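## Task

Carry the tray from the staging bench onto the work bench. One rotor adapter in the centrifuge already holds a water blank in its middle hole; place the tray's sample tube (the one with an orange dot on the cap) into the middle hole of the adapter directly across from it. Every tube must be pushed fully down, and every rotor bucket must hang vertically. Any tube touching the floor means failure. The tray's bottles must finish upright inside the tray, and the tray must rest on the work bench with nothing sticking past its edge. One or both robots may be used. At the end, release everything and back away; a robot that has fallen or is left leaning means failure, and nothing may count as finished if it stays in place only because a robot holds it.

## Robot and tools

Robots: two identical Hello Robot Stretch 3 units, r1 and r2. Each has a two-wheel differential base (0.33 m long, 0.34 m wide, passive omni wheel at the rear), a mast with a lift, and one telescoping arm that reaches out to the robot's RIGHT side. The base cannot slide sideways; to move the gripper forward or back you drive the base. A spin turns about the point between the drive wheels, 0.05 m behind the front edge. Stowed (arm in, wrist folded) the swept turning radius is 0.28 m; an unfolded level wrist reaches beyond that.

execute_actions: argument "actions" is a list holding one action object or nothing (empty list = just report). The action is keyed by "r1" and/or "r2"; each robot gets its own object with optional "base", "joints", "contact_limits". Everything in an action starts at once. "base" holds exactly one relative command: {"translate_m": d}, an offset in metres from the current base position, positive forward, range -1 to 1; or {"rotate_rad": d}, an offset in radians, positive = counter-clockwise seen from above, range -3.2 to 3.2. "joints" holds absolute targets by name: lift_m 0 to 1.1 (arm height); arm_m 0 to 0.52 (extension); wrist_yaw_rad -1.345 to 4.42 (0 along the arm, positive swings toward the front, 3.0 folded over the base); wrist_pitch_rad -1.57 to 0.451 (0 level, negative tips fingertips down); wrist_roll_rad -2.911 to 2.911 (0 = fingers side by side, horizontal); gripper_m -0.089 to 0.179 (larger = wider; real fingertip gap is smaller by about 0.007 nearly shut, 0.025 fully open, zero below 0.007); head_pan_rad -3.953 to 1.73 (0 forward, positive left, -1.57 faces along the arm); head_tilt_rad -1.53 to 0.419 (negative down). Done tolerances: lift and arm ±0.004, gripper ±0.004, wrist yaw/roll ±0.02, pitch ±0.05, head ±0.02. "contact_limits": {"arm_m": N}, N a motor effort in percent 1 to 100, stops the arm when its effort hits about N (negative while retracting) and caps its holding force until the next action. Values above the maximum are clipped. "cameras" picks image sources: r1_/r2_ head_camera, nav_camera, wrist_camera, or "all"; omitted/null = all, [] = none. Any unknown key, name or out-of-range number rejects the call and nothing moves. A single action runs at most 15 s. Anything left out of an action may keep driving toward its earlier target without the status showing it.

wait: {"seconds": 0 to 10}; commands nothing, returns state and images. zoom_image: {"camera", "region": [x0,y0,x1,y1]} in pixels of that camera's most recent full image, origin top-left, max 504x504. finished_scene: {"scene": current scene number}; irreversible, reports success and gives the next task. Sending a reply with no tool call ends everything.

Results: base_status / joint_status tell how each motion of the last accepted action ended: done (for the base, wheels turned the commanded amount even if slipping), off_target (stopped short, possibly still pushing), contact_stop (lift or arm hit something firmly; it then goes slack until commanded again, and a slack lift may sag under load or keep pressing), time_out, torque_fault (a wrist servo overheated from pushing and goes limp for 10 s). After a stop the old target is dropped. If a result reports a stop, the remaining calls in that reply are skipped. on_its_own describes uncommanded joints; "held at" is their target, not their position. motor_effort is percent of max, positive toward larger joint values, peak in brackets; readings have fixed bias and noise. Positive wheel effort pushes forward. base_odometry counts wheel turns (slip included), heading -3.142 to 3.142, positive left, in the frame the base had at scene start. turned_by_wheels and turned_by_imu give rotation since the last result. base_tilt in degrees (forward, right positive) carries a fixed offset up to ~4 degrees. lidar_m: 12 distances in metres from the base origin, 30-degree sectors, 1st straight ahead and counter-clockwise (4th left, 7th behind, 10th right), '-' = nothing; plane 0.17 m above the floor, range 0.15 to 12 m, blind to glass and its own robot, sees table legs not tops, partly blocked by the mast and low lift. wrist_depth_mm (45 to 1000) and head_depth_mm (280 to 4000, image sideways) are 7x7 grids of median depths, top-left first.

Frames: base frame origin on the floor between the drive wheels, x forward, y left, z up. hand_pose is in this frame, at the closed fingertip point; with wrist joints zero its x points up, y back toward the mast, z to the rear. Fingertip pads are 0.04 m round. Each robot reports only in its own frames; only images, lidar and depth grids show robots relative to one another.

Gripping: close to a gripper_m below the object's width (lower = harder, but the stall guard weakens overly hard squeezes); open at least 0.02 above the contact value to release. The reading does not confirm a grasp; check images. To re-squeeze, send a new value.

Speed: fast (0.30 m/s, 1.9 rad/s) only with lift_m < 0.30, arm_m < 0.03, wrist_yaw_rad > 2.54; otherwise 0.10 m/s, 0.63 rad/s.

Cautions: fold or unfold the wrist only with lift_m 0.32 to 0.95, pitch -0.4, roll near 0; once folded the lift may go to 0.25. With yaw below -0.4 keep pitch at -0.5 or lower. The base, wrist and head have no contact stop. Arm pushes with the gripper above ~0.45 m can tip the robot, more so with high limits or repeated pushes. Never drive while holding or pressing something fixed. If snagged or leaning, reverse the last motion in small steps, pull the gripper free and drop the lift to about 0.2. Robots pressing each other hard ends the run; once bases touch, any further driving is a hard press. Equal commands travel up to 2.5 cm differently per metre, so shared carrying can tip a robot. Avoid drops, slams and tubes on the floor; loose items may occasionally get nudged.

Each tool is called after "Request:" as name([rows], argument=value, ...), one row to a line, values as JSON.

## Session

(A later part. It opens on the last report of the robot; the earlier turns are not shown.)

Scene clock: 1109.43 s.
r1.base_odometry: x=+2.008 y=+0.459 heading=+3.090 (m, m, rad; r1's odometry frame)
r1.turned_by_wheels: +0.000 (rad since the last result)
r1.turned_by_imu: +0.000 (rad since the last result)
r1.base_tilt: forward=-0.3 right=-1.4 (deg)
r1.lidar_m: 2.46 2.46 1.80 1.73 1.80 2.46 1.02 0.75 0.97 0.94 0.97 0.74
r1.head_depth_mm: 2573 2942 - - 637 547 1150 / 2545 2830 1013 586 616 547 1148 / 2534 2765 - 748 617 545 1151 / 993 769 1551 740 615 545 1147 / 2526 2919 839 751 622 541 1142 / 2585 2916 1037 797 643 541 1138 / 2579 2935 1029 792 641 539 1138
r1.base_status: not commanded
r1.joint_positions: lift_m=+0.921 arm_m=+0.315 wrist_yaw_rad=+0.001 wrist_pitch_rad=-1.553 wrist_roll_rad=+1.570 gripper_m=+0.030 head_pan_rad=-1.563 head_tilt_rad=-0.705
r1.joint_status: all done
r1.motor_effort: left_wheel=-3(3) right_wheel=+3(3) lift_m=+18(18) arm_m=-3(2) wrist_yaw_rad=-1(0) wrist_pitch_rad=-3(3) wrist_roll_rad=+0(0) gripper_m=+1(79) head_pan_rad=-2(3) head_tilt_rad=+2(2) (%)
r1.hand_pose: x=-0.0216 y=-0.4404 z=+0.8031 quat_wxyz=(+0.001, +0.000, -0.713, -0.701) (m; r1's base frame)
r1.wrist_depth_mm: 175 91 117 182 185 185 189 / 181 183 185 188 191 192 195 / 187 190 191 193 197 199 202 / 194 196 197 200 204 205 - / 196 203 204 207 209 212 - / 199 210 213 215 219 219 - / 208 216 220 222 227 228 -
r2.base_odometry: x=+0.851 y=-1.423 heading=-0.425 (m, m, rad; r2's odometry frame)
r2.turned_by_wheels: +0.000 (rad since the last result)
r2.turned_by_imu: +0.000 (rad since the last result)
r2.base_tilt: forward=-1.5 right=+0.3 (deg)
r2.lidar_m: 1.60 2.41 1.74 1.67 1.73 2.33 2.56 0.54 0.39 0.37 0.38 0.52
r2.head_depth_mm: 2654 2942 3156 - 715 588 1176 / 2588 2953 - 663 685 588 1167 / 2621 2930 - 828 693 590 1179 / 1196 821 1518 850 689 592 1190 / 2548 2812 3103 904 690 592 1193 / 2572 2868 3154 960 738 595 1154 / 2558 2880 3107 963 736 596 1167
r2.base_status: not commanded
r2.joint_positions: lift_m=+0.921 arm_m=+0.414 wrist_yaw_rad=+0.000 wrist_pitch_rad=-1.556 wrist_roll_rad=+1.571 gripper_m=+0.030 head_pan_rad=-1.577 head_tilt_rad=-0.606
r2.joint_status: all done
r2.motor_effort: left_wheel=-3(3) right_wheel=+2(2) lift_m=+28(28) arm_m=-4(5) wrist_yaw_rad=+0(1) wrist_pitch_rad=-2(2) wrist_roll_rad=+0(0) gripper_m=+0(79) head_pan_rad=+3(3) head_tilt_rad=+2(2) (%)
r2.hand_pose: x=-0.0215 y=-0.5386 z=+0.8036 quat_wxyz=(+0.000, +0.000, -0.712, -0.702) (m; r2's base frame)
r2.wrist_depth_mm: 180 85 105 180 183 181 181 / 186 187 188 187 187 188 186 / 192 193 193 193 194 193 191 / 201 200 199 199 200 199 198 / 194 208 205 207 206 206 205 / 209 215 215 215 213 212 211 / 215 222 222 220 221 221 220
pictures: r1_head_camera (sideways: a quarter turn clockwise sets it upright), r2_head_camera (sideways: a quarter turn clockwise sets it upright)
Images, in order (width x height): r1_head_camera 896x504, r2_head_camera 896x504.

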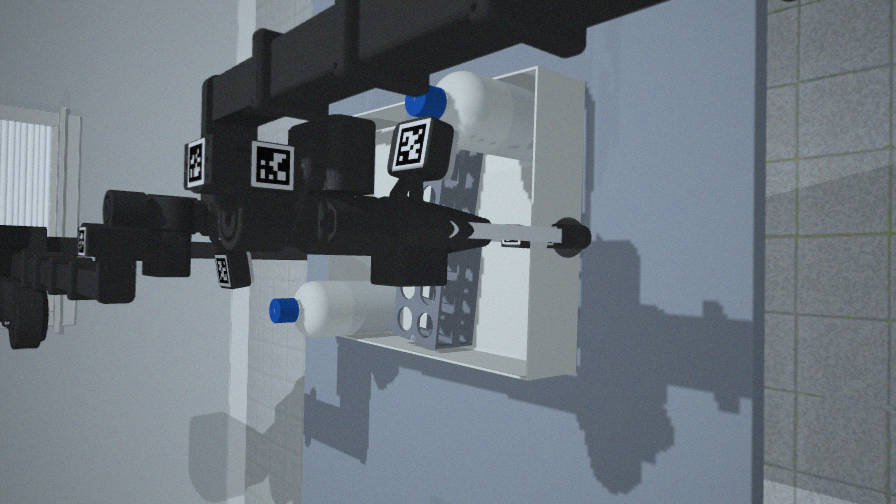

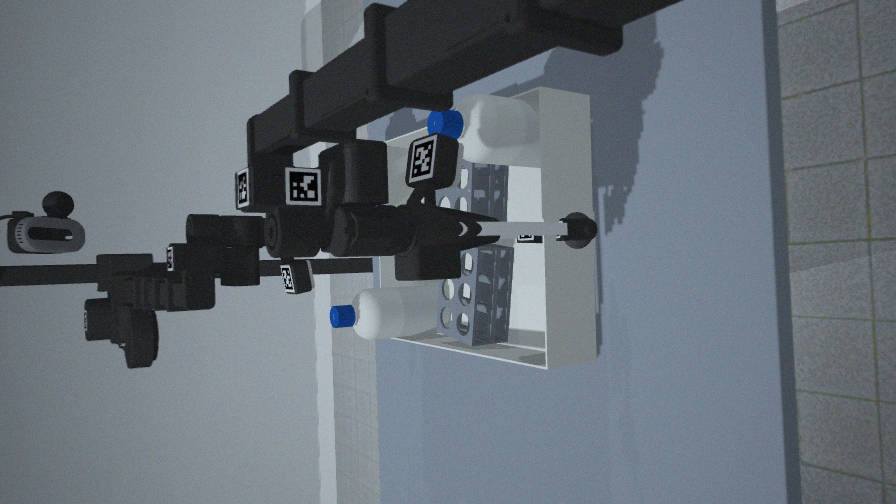

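Request:
execute_actions([
  {"r1":{"joints":{"lift_m":1.09}},"r2":{"joints":{"lift_m":1.09}}},
], cameras=[])

Request:
execute_actions([
  {"r1":{"joints":{"arm_m":0.0}},"r2":{"joints":{"arm_m":0.005}}},
], cameras=["r1_head_camera","r2_head_camera","r1_nav_camera"])

Scene clock: 1115.73 s.
r1.base_odometry: x=+2.008 y=+0.459 heading=+3.090 (m, m, rad; r1's odometry frame)
r1.turned_by_wheels: +0.000 (rad since the last result)
r1.turned_by_imu: +0.001 (rad since the last result)
r1.base_tilt: forward=-0.3 right=-1.4 (deg)
r1.lidar_m: 2.46 2.46 1.80 1.73 1.79 2.47 1.02 0.75 0.97 0.94 0.97 0.74
r1.head_depth_mm: 2588 2927 1069 813 655 549 1159 / - 2790 1060 592 618 547 1148 / - 2912 1054 758 618 545 1148 / 1196 - 1050 763 620 544 1145 / 2554 2939 838 750 623 541 1144 / 2588 2938 1042 794 642 541 1141 / 2587 2911 1034 788 640 538 1139
r1.base_status: not commanded
r1.joint_positions: lift_m=+1.090 arm_m=+0.315 wrist_yaw_rad=+0.001 wrist_pitch_rad=-1.553 wrist_roll_rad=+1.570 gripper_m=+0.030 head_pan_rad=-1.563 head_tilt_rad=-0.705
r1.joint_status: all done
r1.motor_effort: left_wheel=-3(3) right_wheel=+3(3) lift_m=+22(23) arm_m=-2(2) wrist_yaw_rad=+0(0) wrist_pitch_rad=-4(3) wrist_roll_rad=+0(0) gripper_m=+0(1) head_pan_rad=-3(2) head_tilt_rad=+1(1) (%)
r1.hand_pose: x=-0.0216 y=-0.4404 z=+0.9718 quat_wxyz=(+0.001, +0.000, -0.713, -0.701) (m; r1's base frame)
r1.wrist_depth_mm: 310 304 202 338 347 - - / 339 316 279 353 360 - - / 352 301 361 365 366 - - / 364 343 373 377 384 - - / 359 324 382 390 393 - - / 334 334 361 399 412 - - / 412 413 421 419 422 - -
r2.base_odometry: x=+0.851 y=-1.423 heading=-0.425 (m, m, rad; r2's odometry frame)
r2.turned_by_wheels: +0.000 (rad since the last result)
r2.turned_by_imu: +0.000 (rad since the last result)
r2.base_tilt: forward=-1.5 right=+0.3 (deg)
r2.lidar_m: 1.61 2.41 1.74 1.67 1.73 2.33 2.56 0.54 0.39 0.37 0.38 0.52
r2.head_depth_mm: - 2923 3136 943 724 590 1177 / 2694 2884 3163 911 680 590 1178 / - 2897 3172 930 692 590 1180 / 727 - 2263 891 691 593 1178 / 2580 2900 3067 906 688 593 1184 / 2592 2832 3117 961 733 593 1150 / 2592 2876 3032 968 740 597 1160
r2.base_status: not commanded
r2.joint_positions: lift_m=+1.089 arm_m=+0.414 wrist_yaw_rad=+0.000 wrist_pitch_rad=-1.556 wrist_roll_rad=+1.571 gripper_m=+0.030 head_pan_rad=-1.577 head_tilt_rad=-0.606
r2.joint_status: all done
r2.motor_effort: left_wheel=-3(2) right_wheel=+2(2) lift_m=+63(66) arm_m=-4(5) wrist_yaw_rad=+0(1) wrist_pitch_rad=-2(2) wrist_roll_rad=+0(1) gripper_m=+0(0) head_pan_rad=+3(3) head_tilt_rad=+2(2) (%)
r2.hand_pose: x=-0.0215 y=-0.5386 z=+0.9715 quat_wxyz=(+0.000, +0.000, -0.712, -0.702) (m; r2's base frame)
r2.wrist_depth_mm: 343 290 205 337 340 341 - / 353 299 349 351 351 352 - / 365 332 361 359 361 362 - / 379 346 373 374 373 380 - / 360 330 385 383 386 - - / 342 348 374 398 400 - - / 426 424 418 416 420 - -
pictures: none
No camera images: the call's "cameras" was empty. Leave "cameras" out to get every camera's image.

Scene clock: 1119.93 s.
r1.base_odometry: x=+2.008 y=+0.459 heading=+3.090 (m, m, rad; r1's odometry frame)
r1.turned_by_wheels: +0.000 (rad since the last result)
r1.turned_by_imu: +0.001 (rad since the last result)
r1.base_tilt: forward=-0.3 right=-1.4 (deg)
r1.lidar_m: 2.46 2.46 1.80 1.73 1.80 2.46 1.02 0.76 0.98 0.94 0.97 0.74
r1.head_depth_mm: - - - - - 524 1156 / - - - - - - 1130 / - - - - - - - / 1290 2907 1052 791 - - 1124 / 2538 2953 835 748 - - 1139 / 2551 2904 1040 797 643 541 1144 / 2561 2915 1036 792 641 538 1136
r1.base_status: not commanded
r1.joint_positions: lift_m=+1.090 arm_m=+0.000 wrist_yaw_rad=+0.001 wrist_pitch_rad=-1.553 wrist_roll_rad=+1.570 gripper_m=+0.030 head_pan_rad=-1.563 head_tilt_rad=-0.705
r1.joint_status: all done
r1.motor_effort: left_wheel=-3(3) right_wheel=+3(3) lift_m=+22(22) arm_m=-3(4) wrist_yaw_rad=-1(1) wrist_pitch_rad=-4(4) wrist_roll_rad=+1(0) gripper_m=+0(1) head_pan_rad=-3(2) head_tilt_rad=+2(1) (%)
r1.hand_pose: x=-0.0216 y=-0.1255 z=+0.9718 quat_wxyz=(+0.001, +0.000, -0.713, -0.701) (m; r1's base frame)
r1.wrist_depth_mm: 337 339 - - - - - / 346 351 - - - - - / 356 361 - - - - - / 368 373 - - - - - / 377 386 - - - - - / 391 399 - - - - - / 409 413 - - - - -
r2.base_odometry: x=+0.851 y=-1.423 heading=-0.425 (m, m, rad; r2's odometry frame)
r2.turned_by_wheels: +0.000 (rad since the last result)
r2.turned_by_imu: +0.000 (rad since the last result)
r2.base_tilt: forward=-1.5 right=+0.3 (deg)
r2.lidar_m: 1.61 2.41 1.74 1.67 1.72 2.33 2.57 0.54 0.39 0.37 0.38 0.52
r2.head_depth_mm: - - - - - - 1173 / - - - - - - - / - - - - - - - / 1036 1369 3090 952 707 - - / 2579 2853 3185 909 692 - 1163 / 2572 2838 3140 961 734 595 1158 / 2576 2834 3024 964 736 594 1165
r2.base_status: not commanded
r2.joint_positions: lift_m=+1.089 arm_m=+0.005 wrist_yaw_rad=+0.000 wrist_pitch_rad=-1.556 wrist_roll_rad=+1.571 gripper_m=+0.030 head_pan_rad=-1.577 head_tilt_rad=-0.606
r2.joint_status: all done
r2.motor_effort: left_wheel=-3(3) right_wheel=+2(2) lift_m=+63(63) arm_m=-5(6) wrist_yaw_rad=+1(0) wrist_pitch_rad=-2(2) wrist_roll_rad=+0(1) gripper_m=+0(0) head_pan_rad=+3(3) head_tilt_rad=+3(3) (%)
r2.hand_pose: x=-0.0215 y=-0.1296 z=+0.9715 quat_wxyz=(+0.000, +0.000, -0.712, -0.702) (m; r2's base frame)
r2.wrist_depth_mm: 346 356 - - - - - / 359 361 - - - - - / 374 376 - - - - - / 385 389 - - - - - / 396 398 - - - - - / 413 408 - - - - - / 431 424 - - - - -
pictures: r1_head_camera (sideways: a quarter turn clockwise sets it upright), r1_nav_camera (sideways: a quarter turn counterclockwise sets it upright), r2_head_camera (sideways: a quarter turn clockwise sets it upright)
Images, in order (width x height): r1_head_camera 896x504, r1_nav_camera 672x504, r2_head_camera 896x504.

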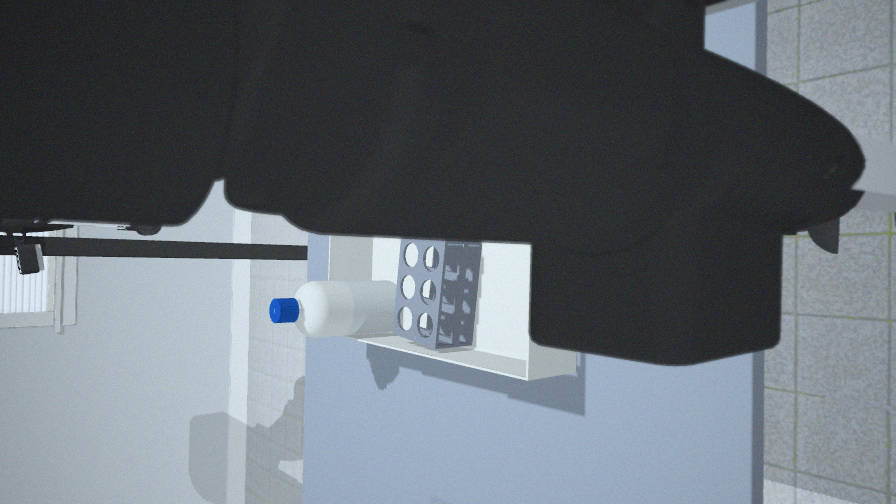

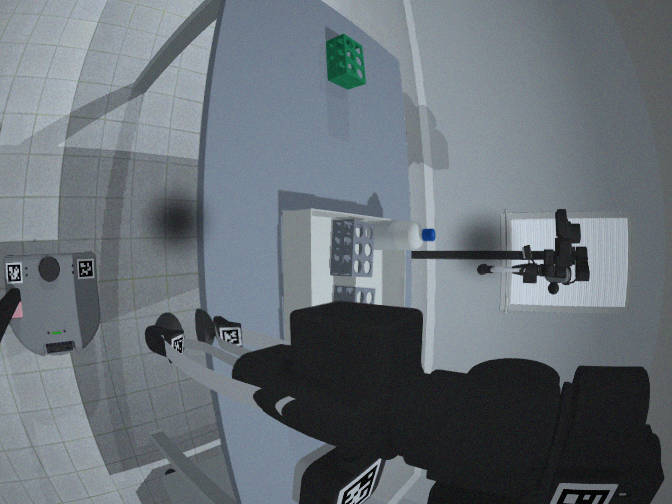

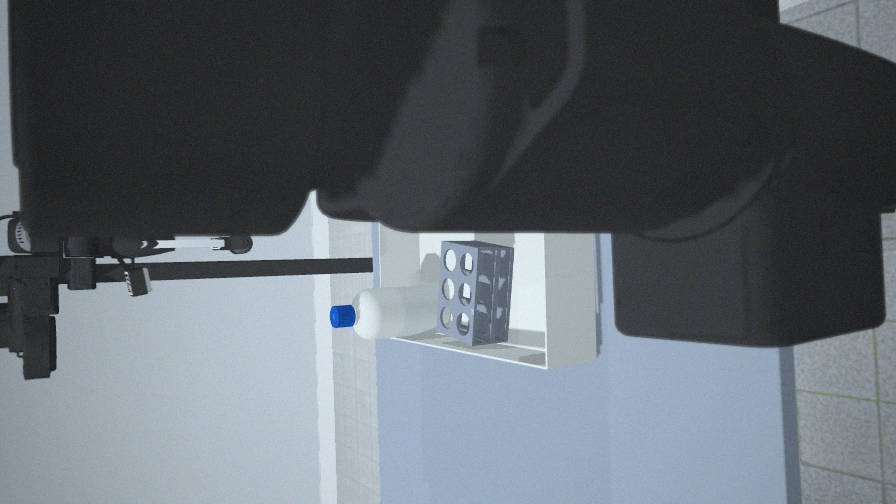

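Request:
finished_scene(scene=1)

The scene is finished: the task was done.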